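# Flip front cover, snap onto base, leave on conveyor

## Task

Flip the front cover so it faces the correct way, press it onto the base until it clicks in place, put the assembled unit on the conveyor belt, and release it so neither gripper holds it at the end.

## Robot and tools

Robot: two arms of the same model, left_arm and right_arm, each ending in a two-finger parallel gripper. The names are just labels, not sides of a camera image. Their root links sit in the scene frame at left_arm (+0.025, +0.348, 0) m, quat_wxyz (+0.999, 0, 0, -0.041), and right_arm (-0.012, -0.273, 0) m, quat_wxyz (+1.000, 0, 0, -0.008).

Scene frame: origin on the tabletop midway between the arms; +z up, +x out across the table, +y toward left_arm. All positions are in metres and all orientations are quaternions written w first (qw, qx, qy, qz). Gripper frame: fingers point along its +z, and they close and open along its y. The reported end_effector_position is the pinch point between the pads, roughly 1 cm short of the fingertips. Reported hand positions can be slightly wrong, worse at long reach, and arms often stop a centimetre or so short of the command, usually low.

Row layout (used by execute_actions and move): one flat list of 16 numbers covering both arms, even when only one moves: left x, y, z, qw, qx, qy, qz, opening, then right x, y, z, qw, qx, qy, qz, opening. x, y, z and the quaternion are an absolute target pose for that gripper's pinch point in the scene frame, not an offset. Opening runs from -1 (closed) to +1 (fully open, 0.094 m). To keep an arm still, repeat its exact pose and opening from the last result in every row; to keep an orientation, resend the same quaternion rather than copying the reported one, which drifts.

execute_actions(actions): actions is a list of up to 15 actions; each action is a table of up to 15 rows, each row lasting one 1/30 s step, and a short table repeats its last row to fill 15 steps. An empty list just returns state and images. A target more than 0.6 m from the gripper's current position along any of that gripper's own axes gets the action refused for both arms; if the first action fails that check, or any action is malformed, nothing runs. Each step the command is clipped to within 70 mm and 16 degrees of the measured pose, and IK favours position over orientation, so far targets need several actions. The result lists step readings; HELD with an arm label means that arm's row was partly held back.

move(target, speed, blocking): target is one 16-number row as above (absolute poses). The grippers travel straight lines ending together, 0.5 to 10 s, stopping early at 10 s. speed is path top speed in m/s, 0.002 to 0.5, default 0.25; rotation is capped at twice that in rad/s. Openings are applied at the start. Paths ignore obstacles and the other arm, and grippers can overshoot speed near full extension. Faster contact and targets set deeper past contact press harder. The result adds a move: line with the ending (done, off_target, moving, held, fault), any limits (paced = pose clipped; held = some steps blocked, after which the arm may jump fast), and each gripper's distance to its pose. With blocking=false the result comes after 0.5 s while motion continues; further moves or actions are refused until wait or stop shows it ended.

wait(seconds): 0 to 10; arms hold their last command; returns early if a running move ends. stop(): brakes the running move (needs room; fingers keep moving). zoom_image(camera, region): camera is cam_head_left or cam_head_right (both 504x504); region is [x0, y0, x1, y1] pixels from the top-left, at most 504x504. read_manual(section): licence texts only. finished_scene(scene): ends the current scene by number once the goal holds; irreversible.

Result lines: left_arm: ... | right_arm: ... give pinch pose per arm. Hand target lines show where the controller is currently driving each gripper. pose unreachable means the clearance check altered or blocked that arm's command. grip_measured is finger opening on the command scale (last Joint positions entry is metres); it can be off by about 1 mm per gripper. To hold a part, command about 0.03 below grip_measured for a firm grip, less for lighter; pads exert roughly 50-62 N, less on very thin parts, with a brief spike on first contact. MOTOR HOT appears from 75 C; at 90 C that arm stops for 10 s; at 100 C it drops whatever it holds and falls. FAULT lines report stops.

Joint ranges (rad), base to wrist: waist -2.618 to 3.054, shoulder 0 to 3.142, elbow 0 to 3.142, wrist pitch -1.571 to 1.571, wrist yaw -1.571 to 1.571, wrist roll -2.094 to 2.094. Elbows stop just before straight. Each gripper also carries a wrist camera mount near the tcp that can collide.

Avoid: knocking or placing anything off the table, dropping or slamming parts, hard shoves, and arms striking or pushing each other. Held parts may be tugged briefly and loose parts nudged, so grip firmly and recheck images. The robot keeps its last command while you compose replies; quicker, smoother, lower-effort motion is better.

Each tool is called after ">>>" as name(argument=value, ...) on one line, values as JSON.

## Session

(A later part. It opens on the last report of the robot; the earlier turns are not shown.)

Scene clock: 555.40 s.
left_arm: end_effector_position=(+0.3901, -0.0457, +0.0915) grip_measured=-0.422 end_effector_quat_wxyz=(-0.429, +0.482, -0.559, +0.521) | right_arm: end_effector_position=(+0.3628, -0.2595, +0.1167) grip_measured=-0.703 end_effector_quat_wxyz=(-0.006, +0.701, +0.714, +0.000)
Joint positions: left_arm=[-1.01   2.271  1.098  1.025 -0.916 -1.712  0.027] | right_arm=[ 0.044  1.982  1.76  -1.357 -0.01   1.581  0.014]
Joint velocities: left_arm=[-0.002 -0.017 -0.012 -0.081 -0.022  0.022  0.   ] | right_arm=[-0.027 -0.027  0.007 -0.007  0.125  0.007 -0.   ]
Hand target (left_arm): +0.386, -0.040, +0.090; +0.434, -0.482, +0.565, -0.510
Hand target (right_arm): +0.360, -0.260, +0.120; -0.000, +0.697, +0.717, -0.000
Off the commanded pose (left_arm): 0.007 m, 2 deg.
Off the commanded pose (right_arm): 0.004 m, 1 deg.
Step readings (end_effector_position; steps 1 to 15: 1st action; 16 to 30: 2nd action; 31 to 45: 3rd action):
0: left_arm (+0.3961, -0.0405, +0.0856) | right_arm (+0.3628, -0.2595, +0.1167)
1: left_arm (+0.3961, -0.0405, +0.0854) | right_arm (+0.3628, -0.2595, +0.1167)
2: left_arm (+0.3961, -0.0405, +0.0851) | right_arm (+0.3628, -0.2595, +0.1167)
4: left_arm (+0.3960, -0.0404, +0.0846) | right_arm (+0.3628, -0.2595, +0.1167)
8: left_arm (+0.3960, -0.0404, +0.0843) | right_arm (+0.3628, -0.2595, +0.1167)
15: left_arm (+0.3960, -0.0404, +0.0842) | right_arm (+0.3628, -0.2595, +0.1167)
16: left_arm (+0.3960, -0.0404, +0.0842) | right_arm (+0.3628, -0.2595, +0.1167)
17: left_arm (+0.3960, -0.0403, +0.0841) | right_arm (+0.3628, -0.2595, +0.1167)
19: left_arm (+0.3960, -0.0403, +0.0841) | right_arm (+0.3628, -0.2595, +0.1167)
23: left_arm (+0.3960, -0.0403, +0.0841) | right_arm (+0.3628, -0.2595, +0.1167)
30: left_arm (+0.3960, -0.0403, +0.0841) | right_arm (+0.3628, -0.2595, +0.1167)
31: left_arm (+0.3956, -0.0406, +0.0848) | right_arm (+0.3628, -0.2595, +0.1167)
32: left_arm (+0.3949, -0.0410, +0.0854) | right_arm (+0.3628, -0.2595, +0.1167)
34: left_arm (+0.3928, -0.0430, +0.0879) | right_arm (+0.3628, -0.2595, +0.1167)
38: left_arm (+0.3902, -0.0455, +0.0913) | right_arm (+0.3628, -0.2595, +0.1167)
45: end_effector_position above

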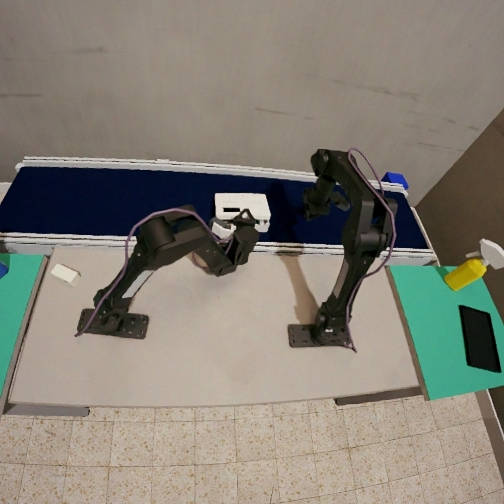

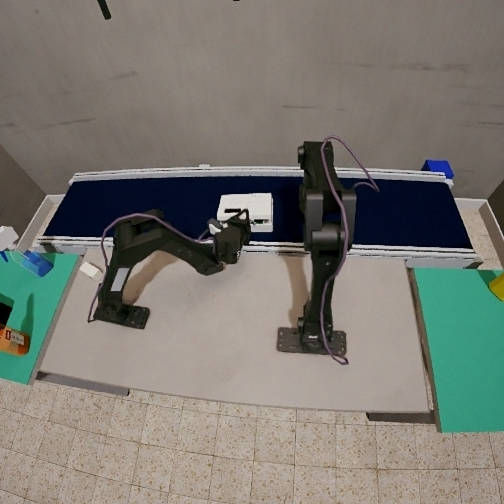

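>>> execute_actions(actions=[[[0.39,-0.045,0.095,0.434,-0.482,0.565,-0.509,-0.6,0.36,-0.26,0.12,0,0.697,0.717,0,-0.7]],[[0.39,-0.045,0.105,0.434,-0.482,0.565,-0.509,-0.72,0.36,-0.26,0.12,0,0.697,0.717,0,-0.7]],[[0.39,-0.046,0.118,0.434,-0.482,0.565,-0.509,-0.72,0.36,-0.26,0.12,0,0.697,0.717,0,-0.7]],[[0.383,-0.052,0.118,0.434,-0.482,0.565,-0.509,-0.72,0.36,-0.26,0.12,0,0.697,0.717,0,-0.7]],[[0.383,-0.052,0.10,0.434,-0.482,0.565,-0.509,-0.72,0.36,-0.26,0.12,0,0.697,0.717,0,-0.7]],[[0.383,-0.052,0.09,0.434,-0.482,0.565,-0.509,-0.72,0.36,-0.26,0.12,0,0.697,0.717,0,-0.7]],[[0.383,-0.052,0.083,0.434,-0.482,0.565,-0.509,-0.72,0.36,-0.26,0.12,0,0.697,0.717,0,-0.7]]])

>>> zoom_image(camera="cam_head_left", region=[190,160,310,250])

>>> zoom_image(camera="cam_head_right", region=[190,160,310,250])

Scene clock: 568.80 s.
left_arm: end_effector_position=(+0.3826, -0.0489, +0.0932) grip_measured=-0.657 end_effector_quat_wxyz=(-0.428, +0.485, -0.555, +0.523) | right_arm: end_effector_position=(+0.3628, -0.2595, +0.1167) grip_measured=-0.703 end_effector_quat_wxyz=(-0.006, +0.701, +0.714, +0.000)
Joint positions: left_arm=[-1.031  2.267  1.098  1.019 -0.941 -1.725  0.016] | right_arm=[ 0.044  1.982  1.76  -1.357 -0.01   1.581  0.014]
Joint velocities: left_arm=[-0.002  0.007  0.012  0.022  0.007  0.007  0.001] | right_arm=[ 0.007  0.002 -0.032 -0.022 -0.022 -0.007 -0.   ]
Hand target (left_arm): +0.383, -0.052, +0.083; +0.434, -0.482, +0.565, -0.509
Hand target (right_arm): +0.360, -0.260, +0.120; -0.000, +0.697, +0.717, -0.000
Off the commanded pose (left_arm): 0.011 m, 2 deg.
Off the commanded pose (right_arm): 0.004 m, 1 deg.
Step readings (end_effector_position; steps 1 to 15: 1st action; 16 to 30: 2nd action; 31 to 45: 3rd action; 46 to 60: 4th action; 61 to 75: 5th action; 76 to 90: 6th action; 91 to 105: 7th action):
0: left_arm (+0.3901, -0.0457, +0.0915) | right_arm (+0.3628, -0.2595, +0.1167)
1: left_arm (+0.3901, -0.0456, +0.0910) | right_arm (+0.3628, -0.2595, +0.1167)
2: left_arm (+0.3900, -0.0455, +0.0904) | right_arm (+0.3628, -0.2595, +0.1167)
4: left_arm (+0.3899, -0.0453, +0.0891) | right_arm (+0.3628, -0.2595, +0.1167)
8: left_arm (+0.3899, -0.0452, +0.0884) | right_arm (+0.3628, -0.2595, +0.1167)
15: left_arm (+0.3898, -0.0452, +0.0881) | right_arm (+0.3628, -0.2595, +0.1167)
16: left_arm (+0.3899, -0.0453, +0.0891) | right_arm (+0.3628, -0.2595, +0.1167)
17: left_arm (+0.3899, -0.0454, +0.0921) | right_arm (+0.3628, -0.2595, +0.1167)
19: left_arm (+0.3899, -0.0454, +0.0972) | right_arm (+0.3628, -0.2595, +0.1167)
23: left_arm (+0.3898, -0.0452, +0.0985) | right_arm (+0.3628, -0.2595, +0.1167)
30: left_arm (+0.3897, -0.0450, +0.0973) | right_arm (+0.3628, -0.2595, +0.1167)
31: left_arm (+0.3897, -0.0449, +0.0978) | right_arm (+0.3628, -0.2595, +0.1167)
32: left_arm (+0.3896, -0.0448, +0.0991) | right_arm (+0.3628, -0.2595, +0.1167)
34: left_arm (+0.3895, -0.0446, +0.1033) | right_arm (+0.3628, -0.2595, +0.1167)
38: left_arm (+0.3894, -0.0444, +0.1071) | right_arm (+0.3628, -0.2595, +0.1167)
45: left_arm (+0.3891, -0.0439, +0.1042) | right_arm (+0.3628, -0.2595, +0.1167)
46: left_arm (+0.3886, -0.0439, +0.1039) | right_arm (+0.3628, -0.2595, +0.1167)
47: left_arm (+0.3876, -0.0442, +0.1036) | right_arm (+0.3628, -0.2595, +0.1167)
49: left_arm (+0.3847, -0.0460, +0.1030) | right_arm (+0.3628, -0.2595, +0.1167)
53: left_arm (+0.3813, -0.0486, +0.1029) | right_arm (+0.3628, -0.2595, +0.1167)
60: left_arm (+0.3812, -0.0485, +0.1029) | right_arm (+0.3628, -0.2595, +0.1167)
61: left_arm (+0.3813, -0.0486, +0.1026) | right_arm (+0.3628, -0.2595, +0.1167)
62: left_arm (+0.3813, -0.0487, +0.1022) | right_arm (+0.3628, -0.2595, +0.1167)
64: left_arm (+0.3815, -0.0487, +0.1002) | right_arm (+0.3628, -0.2595, +0.1167)
68: left_arm (+0.3816, -0.0487, +0.1003) | right_arm (+0.3628, -0.2595, +0.1167)
75: left_arm (+0.3817, -0.0487, +0.1004) | right_arm (+0.3628, -0.2595, +0.1167)
76: left_arm (+0.3817, -0.0488, +0.0997) | right_arm (+0.3628, -0.2595, +0.1167)
77: left_arm (+0.3818, -0.0489, +0.0985) | right_arm (+0.3628, -0.2595, +0.1167)
79: left_arm (+0.3820, -0.0489, +0.0958) | right_arm (+0.3628, -0.2595, +0.1167)
83: left_arm (+0.3822, -0.0490, +0.0961) | right_arm (+0.3628, -0.2595, +0.1167)
90: left_arm (+0.3822, -0.0489, +0.0961) | right_arm (+0.3628, -0.2595, +0.1167)
91: left_arm (+0.3823, -0.0489, +0.0955) | right_arm (+0.3628, -0.2595, +0.1167)
92: left_arm (+0.3823, -0.0490, +0.0949) | right_arm (+0.3628, -0.2595, +0.1167)
94: left_arm (+0.3824, -0.0489, +0.0930) | right_arm (+0.3628, -0.2595, +0.1167)
98: left_arm (+0.3825, -0.0490, +0.0933) | right_arm (+0.3628, -0.2595, +0.1167)
105: end_effector_position above

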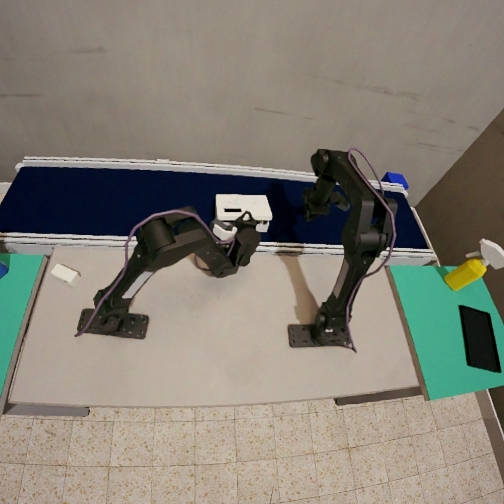

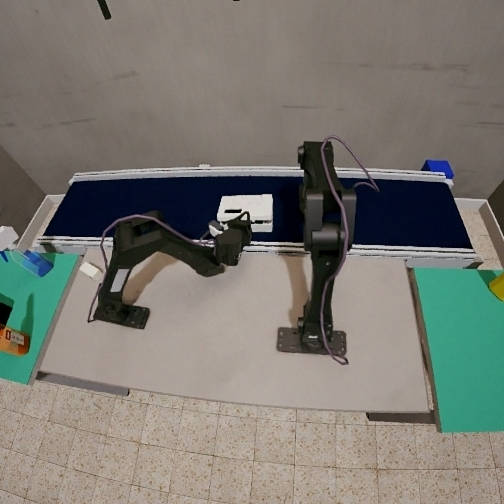

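Region (190, 160, 310, 250) of cam_head_left's 504x504 image, scaled by 4.200, with more detail than that image has; it fills the top 378 rows of this view, and the rest is white.

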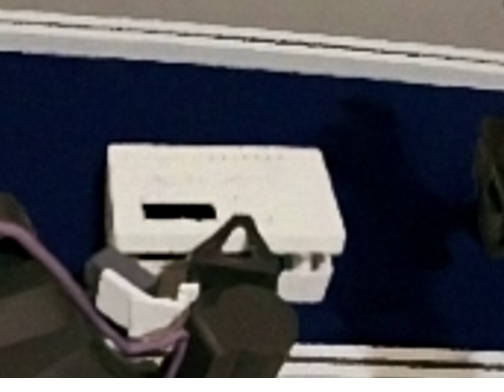

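Region (190, 160, 310, 250) of cam_head_right's 504x504 image, scaled by 4.200, with more detail than that image has; it fills the top 378 rows of this view, and the rest is white.

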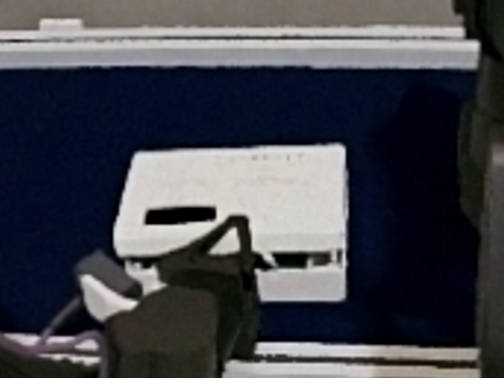

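>>> execute_actions(actions=[[[0.383,-0.049,0.092,0.434,-0.482,0.565,-0.509,-0.55,0.36,-0.26,0.12,0,0.697,0.717,0,-0.7]],[[0.383,-0.049,0.092,0.434,-0.482,0.565,-0.509,-0.4,0.36,-0.26,0.12,0,0.697,0.717,0,-0.7]],[[0.383,-0.049,0.092,0.434,-0.482,0.565,-0.509,-0.25,0.36,-0.26,0.12,0,0.697,0.717,0,-0.7]],[[0.383,-0.049,0.092,0.434,-0.482,0.565,-0.509,-0.1,0.36,-0.26,0.12,0,0.697,0.717,0,-0.7]],[[0.375,-0.043,0.092,0.434,-0.482,0.565,-0.509,0.0,0.36,-0.26,0.12,0,0.697,0.717,0,-0.7]],[[0.367,-0.040,0.092,0.434,-0.482,0.565,-0.509,0.1,0.36,-0.26,0.12,0,0.697,0.717,0,-0.7]],[[0.358,-0.038,0.092,0.434,-0.482,0.565,-0.509,0.15,0.36,-0.26,0.12,0,0.697,0.717,0,-0.7]],[[0.348,-0.036,0.092,0.434,-0.482,0.565,-0.509,0.15,0.36,-0.26,0.12,0,0.697,0.717,0,-0.7]],[[0.335,-0.034,0.095,0.434,-0.482,0.565,-0.509,0.1,0.36,-0.26,0.12,0,0.697,0.717,0,-0.7]],[[0.31,-0.03,0.11,0.434,-0.482,0.565,-0.509,-0.2,0.36,-0.26,0.12,0,0.697,0.717,0,-0.7]]])

>>> move(target=[0.27,0.1,0.14,0.305,-0.397,0.687,-0.528,-0.2,0.36,-0.26,0.12,0,0.697,0.717,0,-0.7])

>>> zoom_image(camera="cam_head_left", region=[200,180,290,245])

>>> zoom_image(camera="cam_head_right", region=[200,180,290,245])

Scene clock: 590.97 s.
left_arm: end_effector_position=(+0.3105, -0.0393, +0.1157) grip_measured=-0.198 end_effector_quat_wxyz=(-0.424, +0.482, -0.558, +0.527) | right_arm: end_effector_position=(+0.3628, -0.2595, +0.1167) grip_measured=-0.703 end_effector_quat_wxyz=(-0.006, +0.701, +0.714, +0.000)
Joint positions: left_arm=[-1.19   2.099  0.925  0.99  -1.085 -1.768  0.038] | right_arm=[ 0.044  1.982  1.76  -1.357 -0.01   1.581  0.014]
Joint velocities: left_arm=[-0.007 -0.012 -0.012  0.037 -0.007 -0.007 -0.001] | right_arm=[-0.012  0.002 -0.002 -0.051  0.007 -0.007 -0.001]
Hand target (left_arm): +0.310, -0.030, +0.110; +0.435, -0.482, +0.565, -0.510
Hand target (right_arm): +0.360, -0.260, +0.120; -0.000, +0.697, +0.717, -0.000
Off the commanded pose (left_arm): 0.011 m, 2 deg.
Off the commanded pose (right_arm): 0.004 m, 1 deg.
Step readings (end_effector_position; steps 1 to 15: 1st action; 16 to 30: 2nd action; 31 to 45: 3rd action; 46 to 60: 4th action; 61 to 75: 5th action; 76 to 90: 6th action; 91 to 105: 7th action; 106 to 120: 8th action; 121 to 135: 9th action; 136 to 150: 10th action):
0: left_arm (+0.3826, -0.0489, +0.0932) | right_arm (+0.3628, -0.2595, +0.1167)
1: left_arm (+0.3825, -0.0489, +0.0930) | right_arm (+0.3628, -0.2595, +0.1167)
2: left_arm (+0.3825, -0.0489, +0.0925) | right_arm (+0.3628, -0.2595, +0.1167)
4: left_arm (+0.3824, -0.0487, +0.0914) | right_arm (+0.3628, -0.2595, +0.1167)
8: left_arm (+0.3824, -0.0486, +0.0905) | right_arm (+0.3628, -0.2595, +0.1167)
15: left_arm (+0.3823, -0.0485, +0.0901) | right_arm (+0.3628, -0.2595, +0.1167)
16: left_arm (+0.3823, -0.0485, +0.0901) | right_arm (+0.3628, -0.2595, +0.1167)
17: left_arm (+0.3823, -0.0485, +0.0901) | right_arm (+0.3628, -0.2595, +0.1167)
19: left_arm (+0.3823, -0.0485, +0.0901) | right_arm (+0.3628, -0.2595, +0.1167)
23: left_arm (+0.3823, -0.0485, +0.0901) | right_arm (+0.3628, -0.2595, +0.1167)
30: left_arm (+0.3823, -0.0485, +0.0901) | right_arm (+0.3628, -0.2595, +0.1167)
31: left_arm (+0.3823, -0.0485, +0.0901) | right_arm (+0.3628, -0.2595, +0.1167)
32: left_arm (+0.3823, -0.0485, +0.0900) | right_arm (+0.3628, -0.2595, +0.1167)
34: left_arm (+0.3823, -0.0485, +0.0899) | right_arm (+0.3628, -0.2595, +0.1167)
38: left_arm (+0.3823, -0.0485, +0.0898) | right_arm (+0.3628, -0.2595, +0.1167)
45: left_arm (+0.3823, -0.0485, +0.0898) | right_arm (+0.3628, -0.2595, +0.1167)
46: left_arm (+0.3823, -0.0485, +0.0898) | right_arm (+0.3628, -0.2595, +0.1167)
47: left_arm (+0.3823, -0.0485, +0.0898) | right_arm (+0.3628, -0.2595, +0.1167)
49: left_arm (+0.3823, -0.0484, +0.0897) | right_arm (+0.3628, -0.2595, +0.1167)
53: left_arm (+0.3823, -0.0484, +0.0897) | right_arm (+0.3628, -0.2595, +0.1167)
60: left_arm (+0.3823, -0.0484, +0.0897) | right_arm (+0.3628, -0.2595, +0.1167)
61: left_arm (+0.3822, -0.0482, +0.0895) | right_arm (+0.3628, -0.2595, +0.1167)
62: left_arm (+0.3815, -0.0478, +0.0893) | right_arm (+0.3628, -0.2595, +0.1167)
64: left_arm (+0.3801, -0.0469, +0.0882) | right_arm (+0.3628, -0.2595, +0.1167)
68: left_arm (+0.3791, -0.0469, +0.0876) | right_arm (+0.3628, -0.2595, +0.1167)
75: left_arm (+0.3791, -0.0469, +0.0876) | right_arm (+0.3628, -0.2595, +0.1167)
76: left_arm (+0.3783, -0.0465, +0.0874) | right_arm (+0.3628, -0.2595, +0.1167)
77: left_arm (+0.3767, -0.0452, +0.0871) | right_arm (+0.3628, -0.2595, +0.1167)
79: left_arm (+0.3730, -0.0441, +0.0863) | right_arm (+0.3628, -0.2595, +0.1167)
83: left_arm (+0.3700, -0.0450, +0.0859) | right_arm (+0.3628, -0.2595, +0.1167)
90: left_arm (+0.3701, -0.0449, +0.0859) | right_arm (+0.3628, -0.2595, +0.1167)
91: left_arm (+0.3692, -0.0445, +0.0859) | right_arm (+0.3628, -0.2595, +0.1167)
92: left_arm (+0.3676, -0.0434, +0.0860) | right_arm (+0.3628, -0.2595, +0.1167)
94: left_arm (+0.3640, -0.0424, +0.0857) | right_arm (+0.3628, -0.2595, +0.1167)
98: left_arm (+0.3608, -0.0433, +0.0857) | right_arm (+0.3628, -0.2595, +0.1167)
105: left_arm (+0.3608, -0.0433, +0.0857) | right_arm (+0.3628, -0.2595, +0.1167)
106: left_arm (+0.3600, -0.0428, +0.0859) | right_arm (+0.3628, -0.2595, +0.1167)
107: left_arm (+0.3582, -0.0416, +0.0858) | right_arm (+0.3628, -0.2595, +0.1167)
109: left_arm (+0.3540, -0.0408, +0.0858) | right_arm (+0.3628, -0.2595, +0.1167)
113: left_arm (+0.3506, -0.0422, +0.0879) | right_arm (+0.3628, -0.2595, +0.1167)
120: left_arm (+0.3508, -0.0416, +0.0893) | right_arm (+0.3628, -0.2595, +0.1167)
121: left_arm (+0.3497, -0.0411, +0.0897) | right_arm (+0.3628, -0.2595, +0.1167)
122: left_arm (+0.3475, -0.0396, +0.0900) | right_arm (+0.3628, -0.2595, +0.1167)
124: left_arm (+0.3420, -0.0392, +0.0913) | right_arm (+0.3628, -0.2595, +0.1167)
128: left_arm (+0.3371, -0.0415, +0.0935) | right_arm (+0.3628, -0.2595, +0.1167)
135: left_arm (+0.3373, -0.0407, +0.0939) | right_arm (+0.3628, -0.2595, +0.1167)
136: left_arm (+0.3351, -0.0397, +0.0950) | right_arm (+0.3628, -0.2595, +0.1167)
137: left_arm (+0.3307, -0.0370, +0.0969) | right_arm (+0.3628, -0.2595, +0.1167)
139: left_arm (+0.3199, -0.0366, +0.1042) | right_arm (+0.3628, -0.2595, +0.1167)
143: left_arm (+0.3103, -0.0414, +0.1163) | right_arm (+0.3628, -0.2595, +0.1167)
150: end_effector_position above

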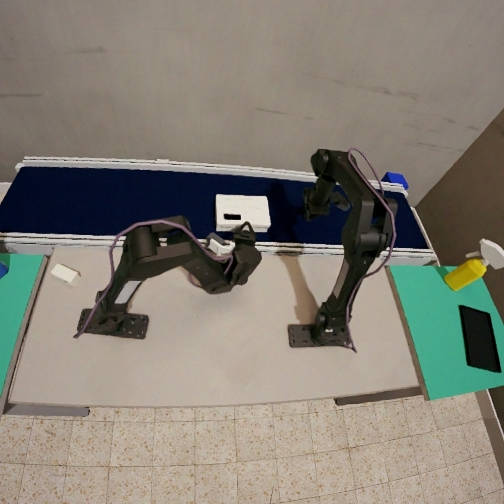

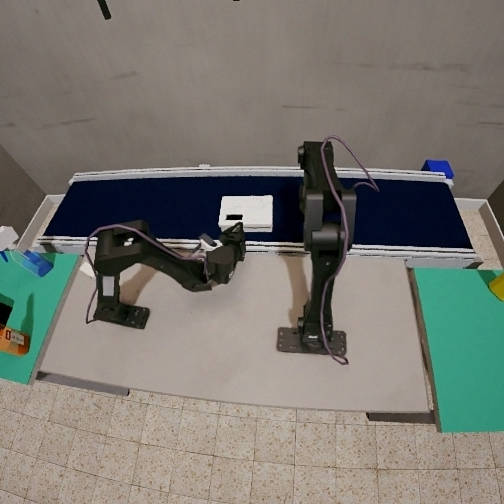

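Scene clock: 592.63 s.
left_arm: end_effector_position=(+0.2686, +0.0980, +0.1392) grip_measured=-0.198 end_effector_quat_wxyz=(+0.301, -0.402, +0.681, -0.533) | right_arm: end_effector_position=(+0.3628, -0.2594, +0.1167) grip_measured=-0.703 end_effector_quat_wxyz=(-0.007, +0.701, +0.714, +0.001)
Joint positions: left_arm=[-0.973  1.214  0.277  0.645 -0.514 -1.736  0.038] | right_arm=[ 0.044  1.982  1.76  -1.357 -0.011  1.581  0.014]
Joint velocities: left_arm=[ 0.002 -0.012 -0.012 -0.007 -0.007 -0.007  0.   ] | right_arm=[ 0.012 -0.017 -0.017 -0.037 -0.007  0.022 -0.001]
Hand target (left_arm): +0.269, +0.099, +0.142; +0.305, -0.396, +0.686, -0.529
Hand target (right_arm): +0.360, -0.260, +0.120; -0.000, +0.697, +0.717, -0.000
Off the commanded pose (left_arm): 0.003 m, 1 deg.
Off the commanded pose (right_arm): 0.004 m, 1 deg.
move: done

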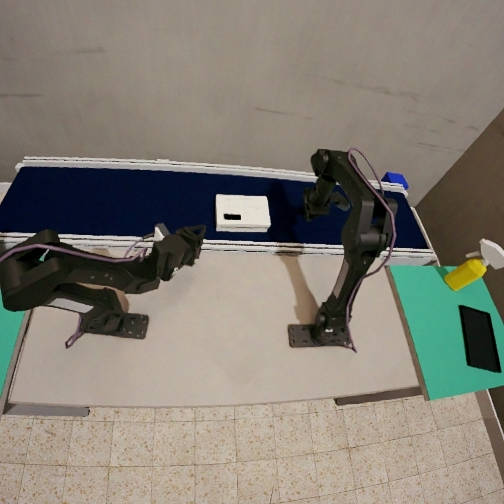

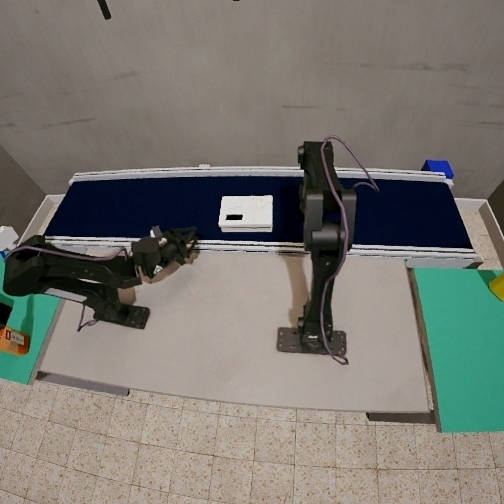

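Region (200, 180, 290, 245) of cam_head_left's 504x504 image, scaled by 5.600, with more detail than that image has.

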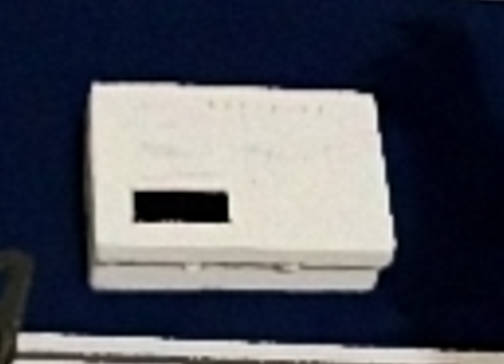

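Region (200, 180, 290, 245) of cam_head_right's 504x504 image, scaled by 5.600, with more detail than that image has.

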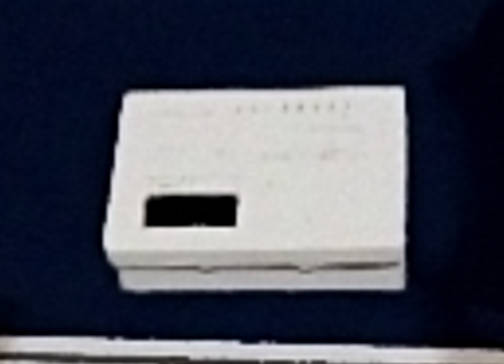

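>>> move(target=[0.335,-0.03,0.086,0.305,-0.397,0.687,-0.528,0.45,0.36,-0.26,0.12,0,0.697,0.717,0,-0.7], speed=0.12)

>>> move(target=[0.362,-0.04,0.084,0.305,-0.397,0.687,-0.528,0.45,0.36,-0.26,0.12,0,0.697,0.717,0,-0.7], speed=0.02)

>>> zoom_image(camera="cam_head_right", region=[200,180,290,245])

Scene clock: 602.63 s.
left_arm: end_effector_position=(+0.3348, -0.0231, +0.0843) grip_measured=+0.448 end_effector_quat_wxyz=(+0.300, -0.400, +0.686, -0.529) | right_arm: end_effector_position=(+0.3628, -0.2593, +0.1167) grip_measured=-0.703 end_effector_quat_wxyz=(-0.007, +0.701, +0.714, +0.001)
Joint positions: left_arm=[-0.977  1.963  0.735  0.924 -0.512 -1.736  0.068] | right_arm=[ 0.044  1.982  1.76  -1.357 -0.011  1.581  0.014]
Joint velocities: left_arm=[-0.002 -0.022  0.012  0.022  0.007 -0.022  0.001] | right_arm=[-0.002  0.002  0.012  0.022 -0.037 -0.022  0.   ]
Hand target (left_arm): +0.336, -0.029, +0.084; +0.305, -0.397, +0.687, -0.528
Hand target (right_arm): +0.360, -0.260, +0.120; -0.000, +0.697, +0.717, -0.000
Off the commanded pose (left_arm): 0.007 m, 1 deg.
Off the commanded pose (right_arm): 0.004 m, 1 deg.
move: done

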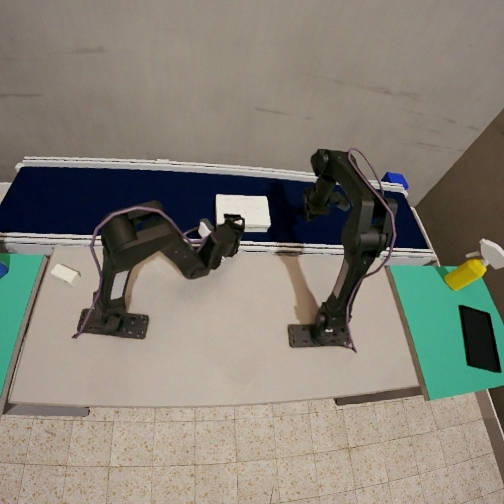

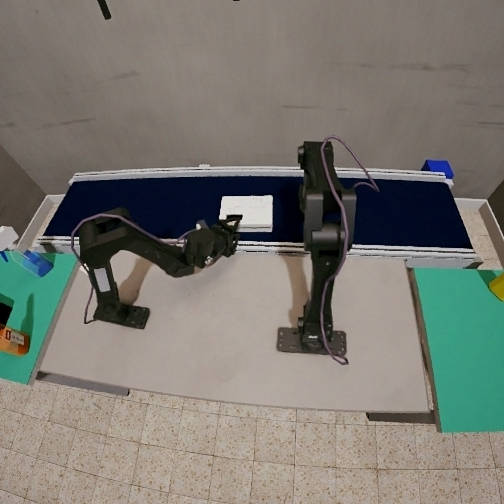

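Scene clock: 604.47 s.
left_arm: end_effector_position=(+0.3581, -0.0374, +0.0924) grip_measured=+0.448 end_effector_quat_wxyz=(+0.301, -0.403, +0.673, -0.542) | right_arm: end_effector_position=(+0.3628, -0.2592, +0.1167) grip_measured=-0.703 end_effector_quat_wxyz=(-0.007, +0.701, +0.714, +0.001)
Joint positions: left_arm=[-0.942  2.019  0.833  0.922 -0.485 -1.728  0.068] | right_arm=[ 0.044  1.982  1.76  -1.357 -0.012  1.581  0.014]
Joint velocities: left_arm=[ 0.002  0.002  0.002  0.007 -0.051  0.125  0.   ] | right_arm=[ 0.007 -0.007  0.007 -0.066 -0.051  0.037 -0.   ]
Hand target (left_arm): +0.362, -0.039, +0.084; +0.305, -0.397, +0.686, -0.528
Hand target (right_arm): +0.360, -0.260, +0.120; -0.000, +0.697, +0.717, -0.000
Off the commanded pose (left_arm): 0.010 m, 2 deg.
Off the commanded pose (right_arm): 0.004 m, 1 deg.
move: done

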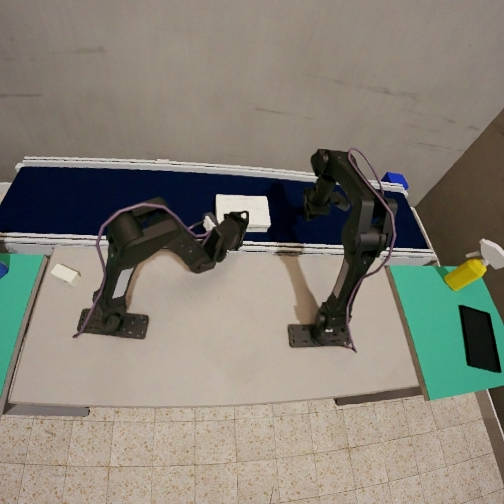

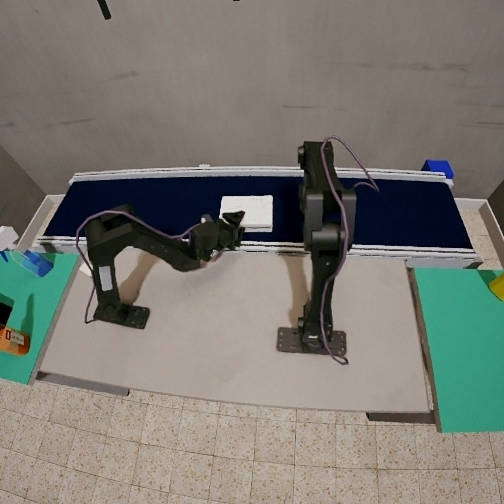

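Region (200, 180, 290, 245) of cam_head_right's 504x504 image, scaled by 5.600, with more detail than that image has.

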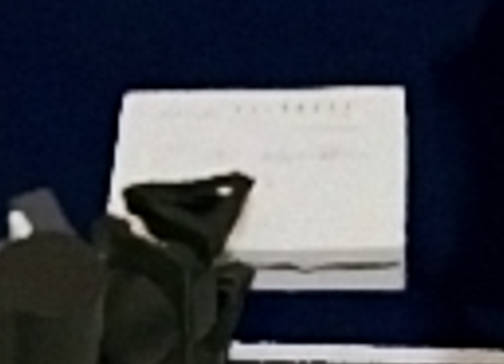

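>>> execute_actions(actions=[[[0.362,-0.04,0.084,0.305,-0.397,0.687,-0.528,0.7,0.36,-0.26,0.12,0,0.697,0.717,0,-0.7]],[[0.366,-0.04,0.084,0.305,-0.397,0.687,-0.528,0.7,0.36,-0.26,0.12,0,0.697,0.717,0,-0.7]],[[0.370,-0.04,0.084,0.305,-0.397,0.687,-0.528,0.7,0.36,-0.26,0.12,0,0.697,0.717,0,-0.7]],[[0.370,-0.04,0.084,0.305,-0.397,0.687,-0.528,0.55,0.36,-0.26,0.12,0,0.697,0.717,0,-0.7]],[[0.370,-0.04,0.084,0.305,-0.397,0.687,-0.528,0.4,0.36,-0.26,0.12,0,0.697,0.717,0,-0.7]],[[0.370,-0.04,0.084,0.305,-0.397,0.687,-0.528,0.25,0.36,-0.26,0.12,0,0.697,0.717,0,-0.7]],[[0.370,-0.04,0.084,0.305,-0.397,0.687,-0.528,0.1,0.36,-0.26,0.12,0,0.697,0.717,0,-0.7]]])

>>> zoom_image(camera="cam_head_right", region=[200,180,290,245])

>>> zoom_image(camera="cam_head_left", region=[200,180,290,245])

Scene clock: 617.80 s.
left_arm: end_effector_position=(+0.3651, -0.0372, +0.0889) grip_measured=+0.102 end_effector_quat_wxyz=(+0.300, -0.402, +0.679, -0.536) | right_arm: end_effector_position=(+0.3628, -0.2592, +0.1167) grip_measured=-0.703 end_effector_quat_wxyz=(-0.007, +0.701, +0.714, +0.001)
Joint positions: left_arm=[-0.923  2.031  0.852  0.902 -0.464 -1.721  0.052] | right_arm=[ 0.044  1.982  1.76  -1.357 -0.012  1.581  0.014]
Joint velocities: left_arm=[-0.007 -0.012 -0.002  0.007  0.007 -0.022 -0.001] | right_arm=[-0.007  0.002 -0.007 -0.037  0.022  0.037 -0.   ]
Hand target (left_arm): +0.370, -0.040, +0.084; +0.305, -0.397, +0.686, -0.528
Hand target (right_arm): +0.360, -0.260, +0.120; -0.000, +0.697, +0.717, -0.000
Off the commanded pose (left_arm): 0.007 m, 2 deg.
Off the commanded pose (right_arm): 0.004 m, 1 deg.
Step readings (end_effector_position; steps 1 to 15: 1st action; 16 to 30: 2nd action; 31 to 45: 3rd action; 46 to 60: 4th action; 61 to 75: 5th action; 76 to 90: 6th action; 91 to 105: 7th action):
0: left_arm (+0.3580, -0.0375, +0.0922) | right_arm (+0.3628, -0.2592, +0.1167)
1: left_arm (+0.3580, -0.0375, +0.0921) | right_arm (+0.3628, -0.2592, +0.1167)
2: left_arm (+0.3580, -0.0375, +0.0921) | right_arm (+0.3628, -0.2592, +0.1167)
4: left_arm (+0.3580, -0.0375, +0.0921) | right_arm (+0.3628, -0.2592, +0.1167)
8: left_arm (+0.3579, -0.0375, +0.0920) | right_arm (+0.3628, -0.2592, +0.1167)
15: left_arm (+0.3579, -0.0374, +0.0919) | right_arm (+0.3628, -0.2592, +0.1167)
16: left_arm (+0.3580, -0.0375, +0.0918) | right_arm (+0.3628, -0.2592, +0.1167)
17: left_arm (+0.3586, -0.0371, +0.0917) | right_arm (+0.3628, -0.2592, +0.1167)
19: left_arm (+0.3600, -0.0360, +0.0916) | right_arm (+0.3628, -0.2592, +0.1167)
23: left_arm (+0.3612, -0.0350, +0.0914) | right_arm (+0.3628, -0.2592, +0.1167)
30: left_arm (+0.3610, -0.0352, +0.0913) | right_arm (+0.3628, -0.2592, +0.1167)
31: left_arm (+0.3615, -0.0356, +0.0913) | right_arm (+0.3628, -0.2592, +0.1167)
32: left_arm (+0.3626, -0.0364, +0.0918) | right_arm (+0.3628, -0.2592, +0.1167)
34: left_arm (+0.3648, -0.0373, +0.0920) | right_arm (+0.3628, -0.2592, +0.1167)
38: left_arm (+0.3657, -0.0374, +0.0913) | right_arm (+0.3628, -0.2592, +0.1167)
45: left_arm (+0.3656, -0.0374, +0.0911) | right_arm (+0.3628, -0.2592, +0.1167)
46: left_arm (+0.3656, -0.0375, +0.0909) | right_arm (+0.3628, -0.2592, +0.1167)
47: left_arm (+0.3655, -0.0374, +0.0906) | right_arm (+0.3628, -0.2592, +0.1167)
49: left_arm (+0.3655, -0.0373, +0.0904) | right_arm (+0.3628, -0.2592, +0.1167)
53: left_arm (+0.3654, -0.0374, +0.0904) | right_arm (+0.3628, -0.2592, +0.1167)
60: left_arm (+0.3654, -0.0374, +0.0904) | right_arm (+0.3628, -0.2592, +0.1167)
61: left_arm (+0.3654, -0.0374, +0.0902) | right_arm (+0.3628, -0.2592, +0.1167)
62: left_arm (+0.3654, -0.0373, +0.0900) | right_arm (+0.3628, -0.2592, +0.1167)
64: left_arm (+0.3653, -0.0373, +0.0897) | right_arm (+0.3628, -0.2592, +0.1167)
68: left_arm (+0.3652, -0.0373, +0.0894) | right_arm (+0.3628, -0.2592, +0.1167)
75: left_arm (+0.3652, -0.0373, +0.0894) | right_arm (+0.3628, -0.2592, +0.1167)
76: left_arm (+0.3652, -0.0373, +0.0893) | right_arm (+0.3628, -0.2592, +0.1167)
77: left_arm (+0.3652, -0.0373, +0.0892) | right_arm (+0.3628, -0.2592, +0.1167)
79: left_arm (+0.3651, -0.0373, +0.0891) | right_arm (+0.3628, -0.2592, +0.1167)
83: left_arm (+0.3651, -0.0373, +0.0891) | right_arm (+0.3628, -0.2592, +0.1167)
90: left_arm (+0.3651, -0.0373, +0.0891) | right_arm (+0.3628, -0.2592, +0.1167)
91: left_arm (+0.3651, -0.0372, +0.0890) | right_arm (+0.3628, -0.2592, +0.1167)
92: left_arm (+0.3651, -0.0372, +0.0889) | right_arm (+0.3628, -0.2592, +0.1167)
94: left_arm (+0.3651, -0.0372, +0.0889) | right_arm (+0.3628, -0.2592, +0.1167)
98: left_arm (+0.3651, -0.0372, +0.0889) | right_arm (+0.3628, -0.2592, +0.1167)
105: end_effector_position above

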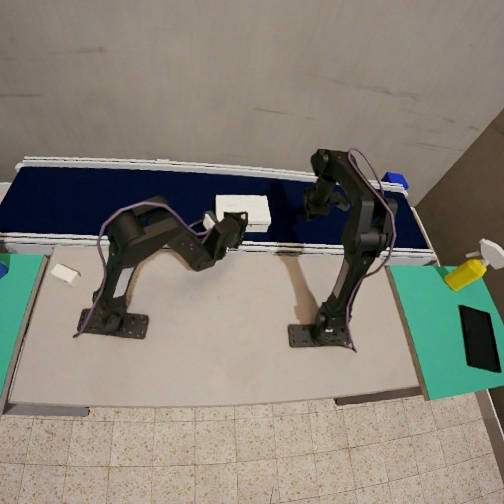

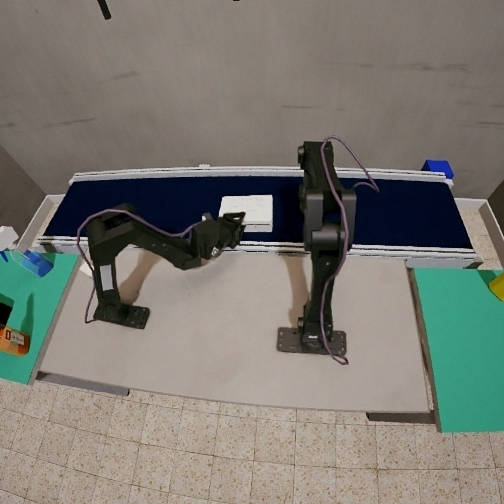

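Region (200, 180, 290, 245) of cam_head_right's 504x504 image, scaled by 5.600, with more detail than that image has.

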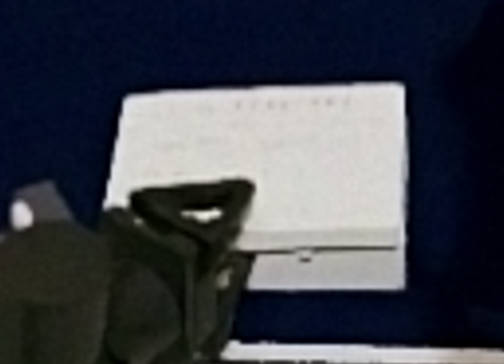

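Region (200, 180, 290, 245) of cam_head_left's 504x504 image, scaled by 5.600, with more detail than that image has.

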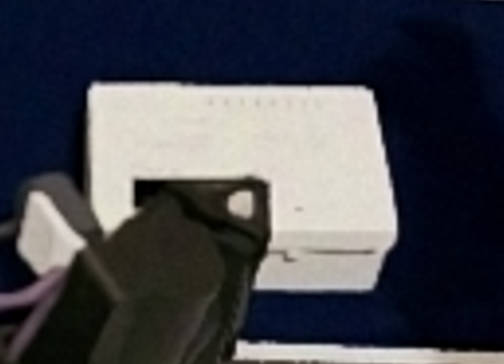

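Lifted. Now carrying the near edge forward by friction.

>>> execute_actions(actions=[[[0.370,-0.04,0.084,0.305,-0.397,0.687,-0.528,-0.05,0.36,-0.26,0.12,0,0.697,0.717,0,-0.7]],[[0.374,-0.038,0.084,0.305,-0.397,0.687,-0.528,-0.05,0.36,-0.26,0.12,0,0.697,0.717,0,-0.7]],[[0.378,-0.036,0.084,0.305,-0.397,0.687,-0.528,-0.05,0.36,-0.26,0.12,0,0.697,0.717,0,-0.7]],[[0.380,-0.036,0.084,0.305,-0.397,0.687,-0.528,0.1,0.36,-0.26,0.12,0,0.697,0.717,0,-0.7]],[[0.380,-0.036,0.084,0.305,-0.397,0.687,-0.528,0.25,0.36,-0.26,0.12,0,0.697,0.717,0,-0.7]]])

>>> zoom_image(camera="cam_head_right", region=[200,180,290,245])

>>> zoom_image(camera="cam_head_left", region=[200,180,290,245])

Scene clock: 631.43 s.
left_arm: end_effector_position=(+0.3745, -0.0337, +0.0878) grip_measured=+0.248 end_effector_quat_wxyz=(+0.300, -0.401, +0.680, -0.535) | right_arm: end_effector_position=(+0.3628, -0.2592, +0.1167) grip_measured=-0.703 end_effector_quat_wxyz=(-0.007, +0.701, +0.714, +0.001)
Joint positions: left_arm=[-0.895  2.039  0.861  0.902 -0.435 -1.712  0.059] | right_arm=[ 0.044  1.982  1.76  -1.357 -0.012  1.581  0.014]
Joint velocities: left_arm=[-0.007 -0.007 -0.002 -0.051 -0.007  0.022 -0.001] | right_arm=[ 0.017  0.012  0.017  0.037 -0.022  0.022 -0.001]
Hand target (left_arm): +0.380, -0.035, +0.084; +0.305, -0.397, +0.687, -0.528
Hand target (right_arm): +0.360, -0.260, +0.120; -0.000, +0.697, +0.717, -0.000
Off the commanded pose (left_arm): 0.007 m, 1 deg.
Off the commanded pose (right_arm): 0.004 m, 1 deg.
Step readings (end_effector_position; steps 1 to 15: 1st action; 16 to 30: 2nd action; 31 to 45: 3rd action; 46 to 60: 4th action; 61 to 75: 5th action):
0: left_arm (+0.3651, -0.0372, +0.0889) | right_arm (+0.3628, -0.2592, +0.1167)
1: left_arm (+0.3651, -0.0372, +0.0888) | right_arm (+0.3628, -0.2592, +0.1167)
2: left_arm (+0.3651, -0.0372, +0.0888) | right_arm (+0.3628, -0.2592, +0.1167)
4: left_arm (+0.3651, -0.0372, +0.0888) | right_arm (+0.3628, -0.2592, +0.1167)
8: left_arm (+0.3651, -0.0372, +0.0888) | right_arm (+0.3628, -0.2592, +0.1167)
15: left_arm (+0.3651, -0.0372, +0.0888) | right_arm (+0.3628, -0.2592, +0.1167)
16: left_arm (+0.3655, -0.0370, +0.0888) | right_arm (+0.3628, -0.2592, +0.1167)
17: left_arm (+0.3660, -0.0368, +0.0887) | right_arm (+0.3628, -0.2592, +0.1167)
19: left_arm (+0.3678, -0.0354, +0.0887) | right_arm (+0.3628, -0.2592, +0.1167)
23: left_arm (+0.3688, -0.0346, +0.0886) | right_arm (+0.3628, -0.2592, +0.1167)
30: left_arm (+0.3688, -0.0346, +0.0886) | right_arm (+0.3628, -0.2592, +0.1167)
31: left_arm (+0.3692, -0.0345, +0.0886) | right_arm (+0.3628, -0.2592, +0.1167)
32: left_arm (+0.3696, -0.0343, +0.0885) | right_arm (+0.3628, -0.2592, +0.1167)
34: left_arm (+0.3711, -0.0331, +0.0884) | right_arm (+0.3628, -0.2592, +0.1167)
38: left_arm (+0.3723, -0.0322, +0.0884) | right_arm (+0.3628, -0.2592, +0.1167)
45: left_arm (+0.3723, -0.0323, +0.0884) | right_arm (+0.3628, -0.2592, +0.1167)
46: left_arm (+0.3724, -0.0322, +0.0883) | right_arm (+0.3628, -0.2592, +0.1167)
47: left_arm (+0.3724, -0.0323, +0.0883) | right_arm (+0.3628, -0.2592, +0.1167)
49: left_arm (+0.3728, -0.0320, +0.0883) | right_arm (+0.3628, -0.2592, +0.1167)
53: left_arm (+0.3728, -0.0321, +0.0882) | right_arm (+0.3628, -0.2592, +0.1167)
60: left_arm (+0.3728, -0.0321, +0.0882) | right_arm (+0.3628, -0.2592, +0.1167)
61: left_arm (+0.3728, -0.0321, +0.0882) | right_arm (+0.3628, -0.2592, +0.1167)
62: left_arm (+0.3732, -0.0323, +0.0888) | right_arm (+0.3628, -0.2592, +0.1167)
64: left_arm (+0.3741, -0.0334, +0.0894) | right_arm (+0.3628, -0.2592, +0.1167)
68: left_arm (+0.3745, -0.0337, +0.0881) | right_arm (+0.3628, -0.2592, +0.1167)
75: end_effector_position above

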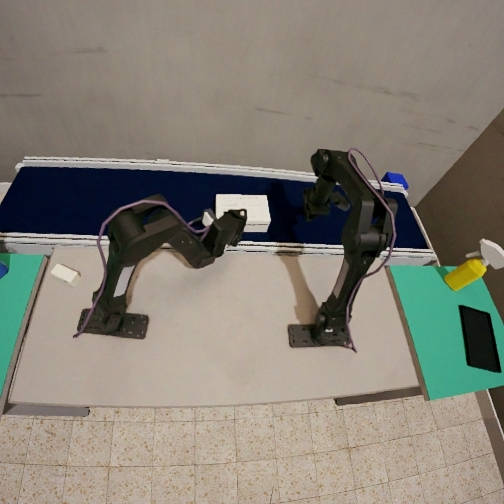

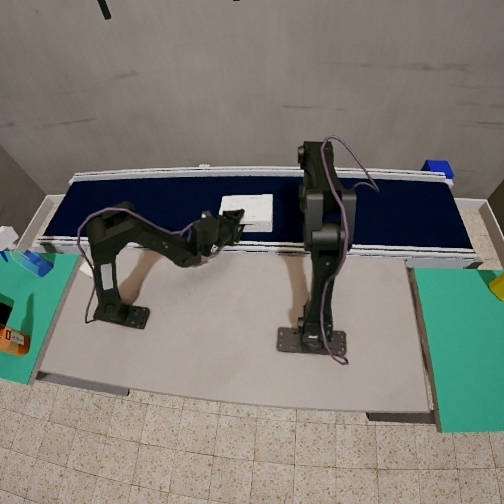

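Region (200, 180, 290, 245) of cam_head_right's 504x504 image, scaled by 5.600, with more detail than that image has.

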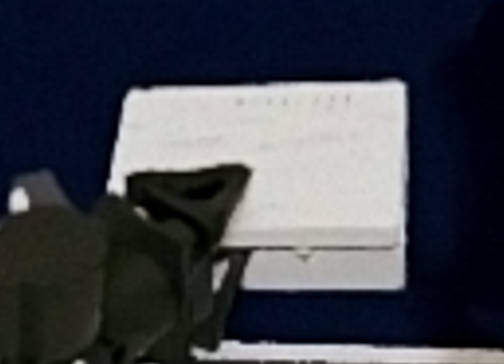

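Region (200, 180, 290, 245) of cam_head_left's 504x504 image, scaled by 5.600, with more detail than that image has.

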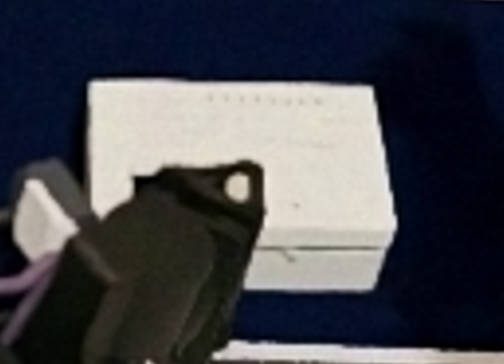

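>>> move(target=[0.335,-0.01,0.092,0.305,-0.397,0.687,-0.528,0.28,0.36,-0.26,0.12,0,0.697,0.717,0,-0.7], speed=0.03)

>>> move(target=[0.28,0.1,0.13,0.305,-0.397,0.687,-0.528,-0.2,0.36,-0.24,0.13,0,0,1,0,0.4], speed=0.35)

>>> zoom_image(camera="cam_head_right", region=[200,180,290,245])

>>> zoom_image(camera="cam_head_left", region=[200,180,290,245])

Scene clock: 642.03 s.
left_arm: end_effector_position=(+0.3385, -0.0151, +0.0900) grip_measured=+0.278 end_effector_quat_wxyz=(+0.302, -0.394, +0.689, -0.529) | right_arm: end_effector_position=(+0.3628, -0.2590, +0.1167) grip_measured=-0.703 end_effector_quat_wxyz=(-0.007, +0.701, +0.714, +0.001)
Joint positions: left_arm=[-0.952  1.93   0.712  0.92  -0.483 -1.712  0.06 ] | right_arm=[ 0.044  1.982  1.76  -1.357 -0.013  1.581  0.014]
Joint velocities: left_arm=[ 0.002 -0.012 -0.017  0.066  0.095  0.037 -0.   ] | right_arm=[-0.007  0.002 -0.027 -0.051 -0.051  0.007 -0.   ]
Hand target (left_arm): +0.335, -0.011, +0.092; +0.305, -0.396, +0.687, -0.528
Hand target (right_arm): +0.360, -0.260, +0.120; -0.000, +0.697, +0.717, -0.000
Off the commanded pose (left_arm): 0.006 m, 1 deg.
Off the commanded pose (right_arm): 0.004 m, 1 deg.
move: done

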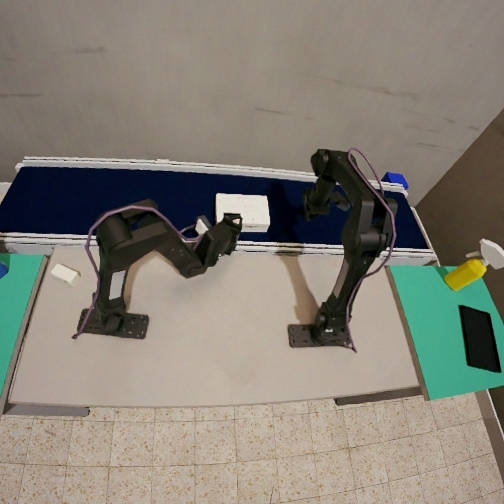

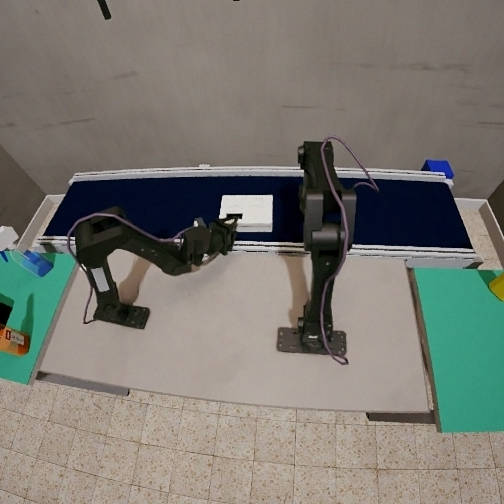

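Scene clock: 644.87 s.
left_arm: end_effector_position=(+0.2819, +0.0926, +0.1385) grip_measured=-0.198 end_effector_quat_wxyz=(+0.304, -0.398, +0.677, -0.539) | right_arm: end_effector_position=(+0.3555, -0.2419, +0.1168) grip_measured=+0.397 end_effector_quat_wxyz=(-0.017, +0.008, +1.000, +0.001)
Joint positions: left_arm=[-0.929  1.3    0.295  0.739 -0.472 -1.712  0.038] | right_arm=[ 0.095  1.982  1.76  -1.382 -0.005  0.096  0.066]
Joint velocities: left_arm=[ 0.002 -0.002  0.007 -0.022  0.007  0.022  0.   ] | right_arm=[-0.002  0.002 -0.012 -0.037 -0.007 -0.007 -0.001]
Hand target (left_arm): +0.279, +0.099, +0.132; +0.305, -0.397, +0.686, -0.528
Hand target (right_arm): +0.360, -0.240, +0.130; +0.000, +0.000, +1.000, -0.000
Off the commanded pose (left_arm): 0.011 m, 2 deg.
Off the commanded pose (right_arm): 0.014 m, 2 deg.
move: off_target (left_arm, right_arm)

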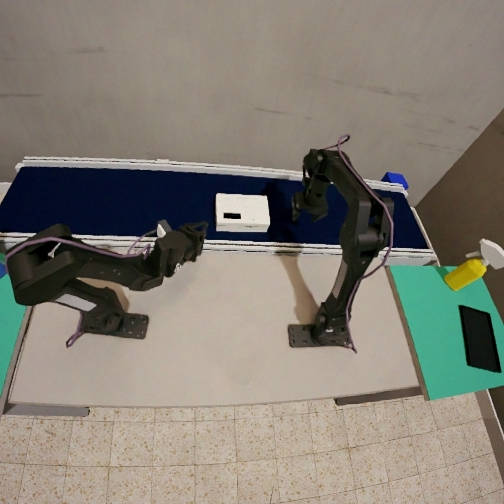

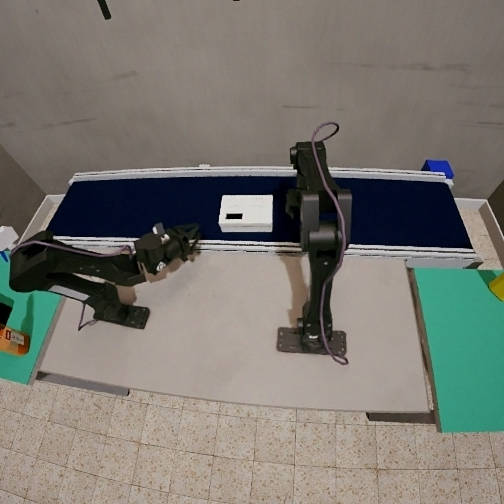

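Region (200, 180, 290, 245) of cam_head_right's 504x504 image, scaled by 5.600, with more detail than that image has.

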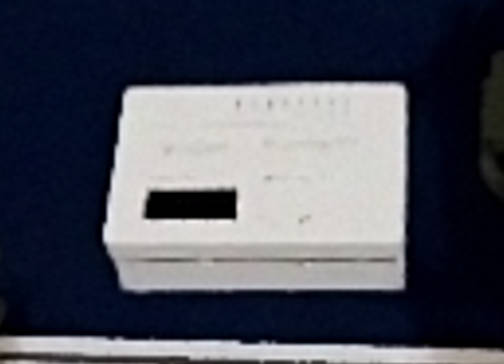

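Region (200, 180, 290, 245) of cam_head_left's 504x504 image, scaled by 5.600, with more detail than that image has.

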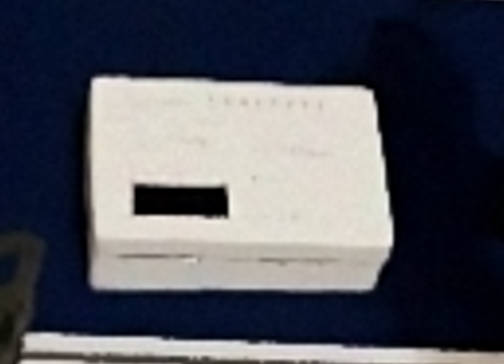

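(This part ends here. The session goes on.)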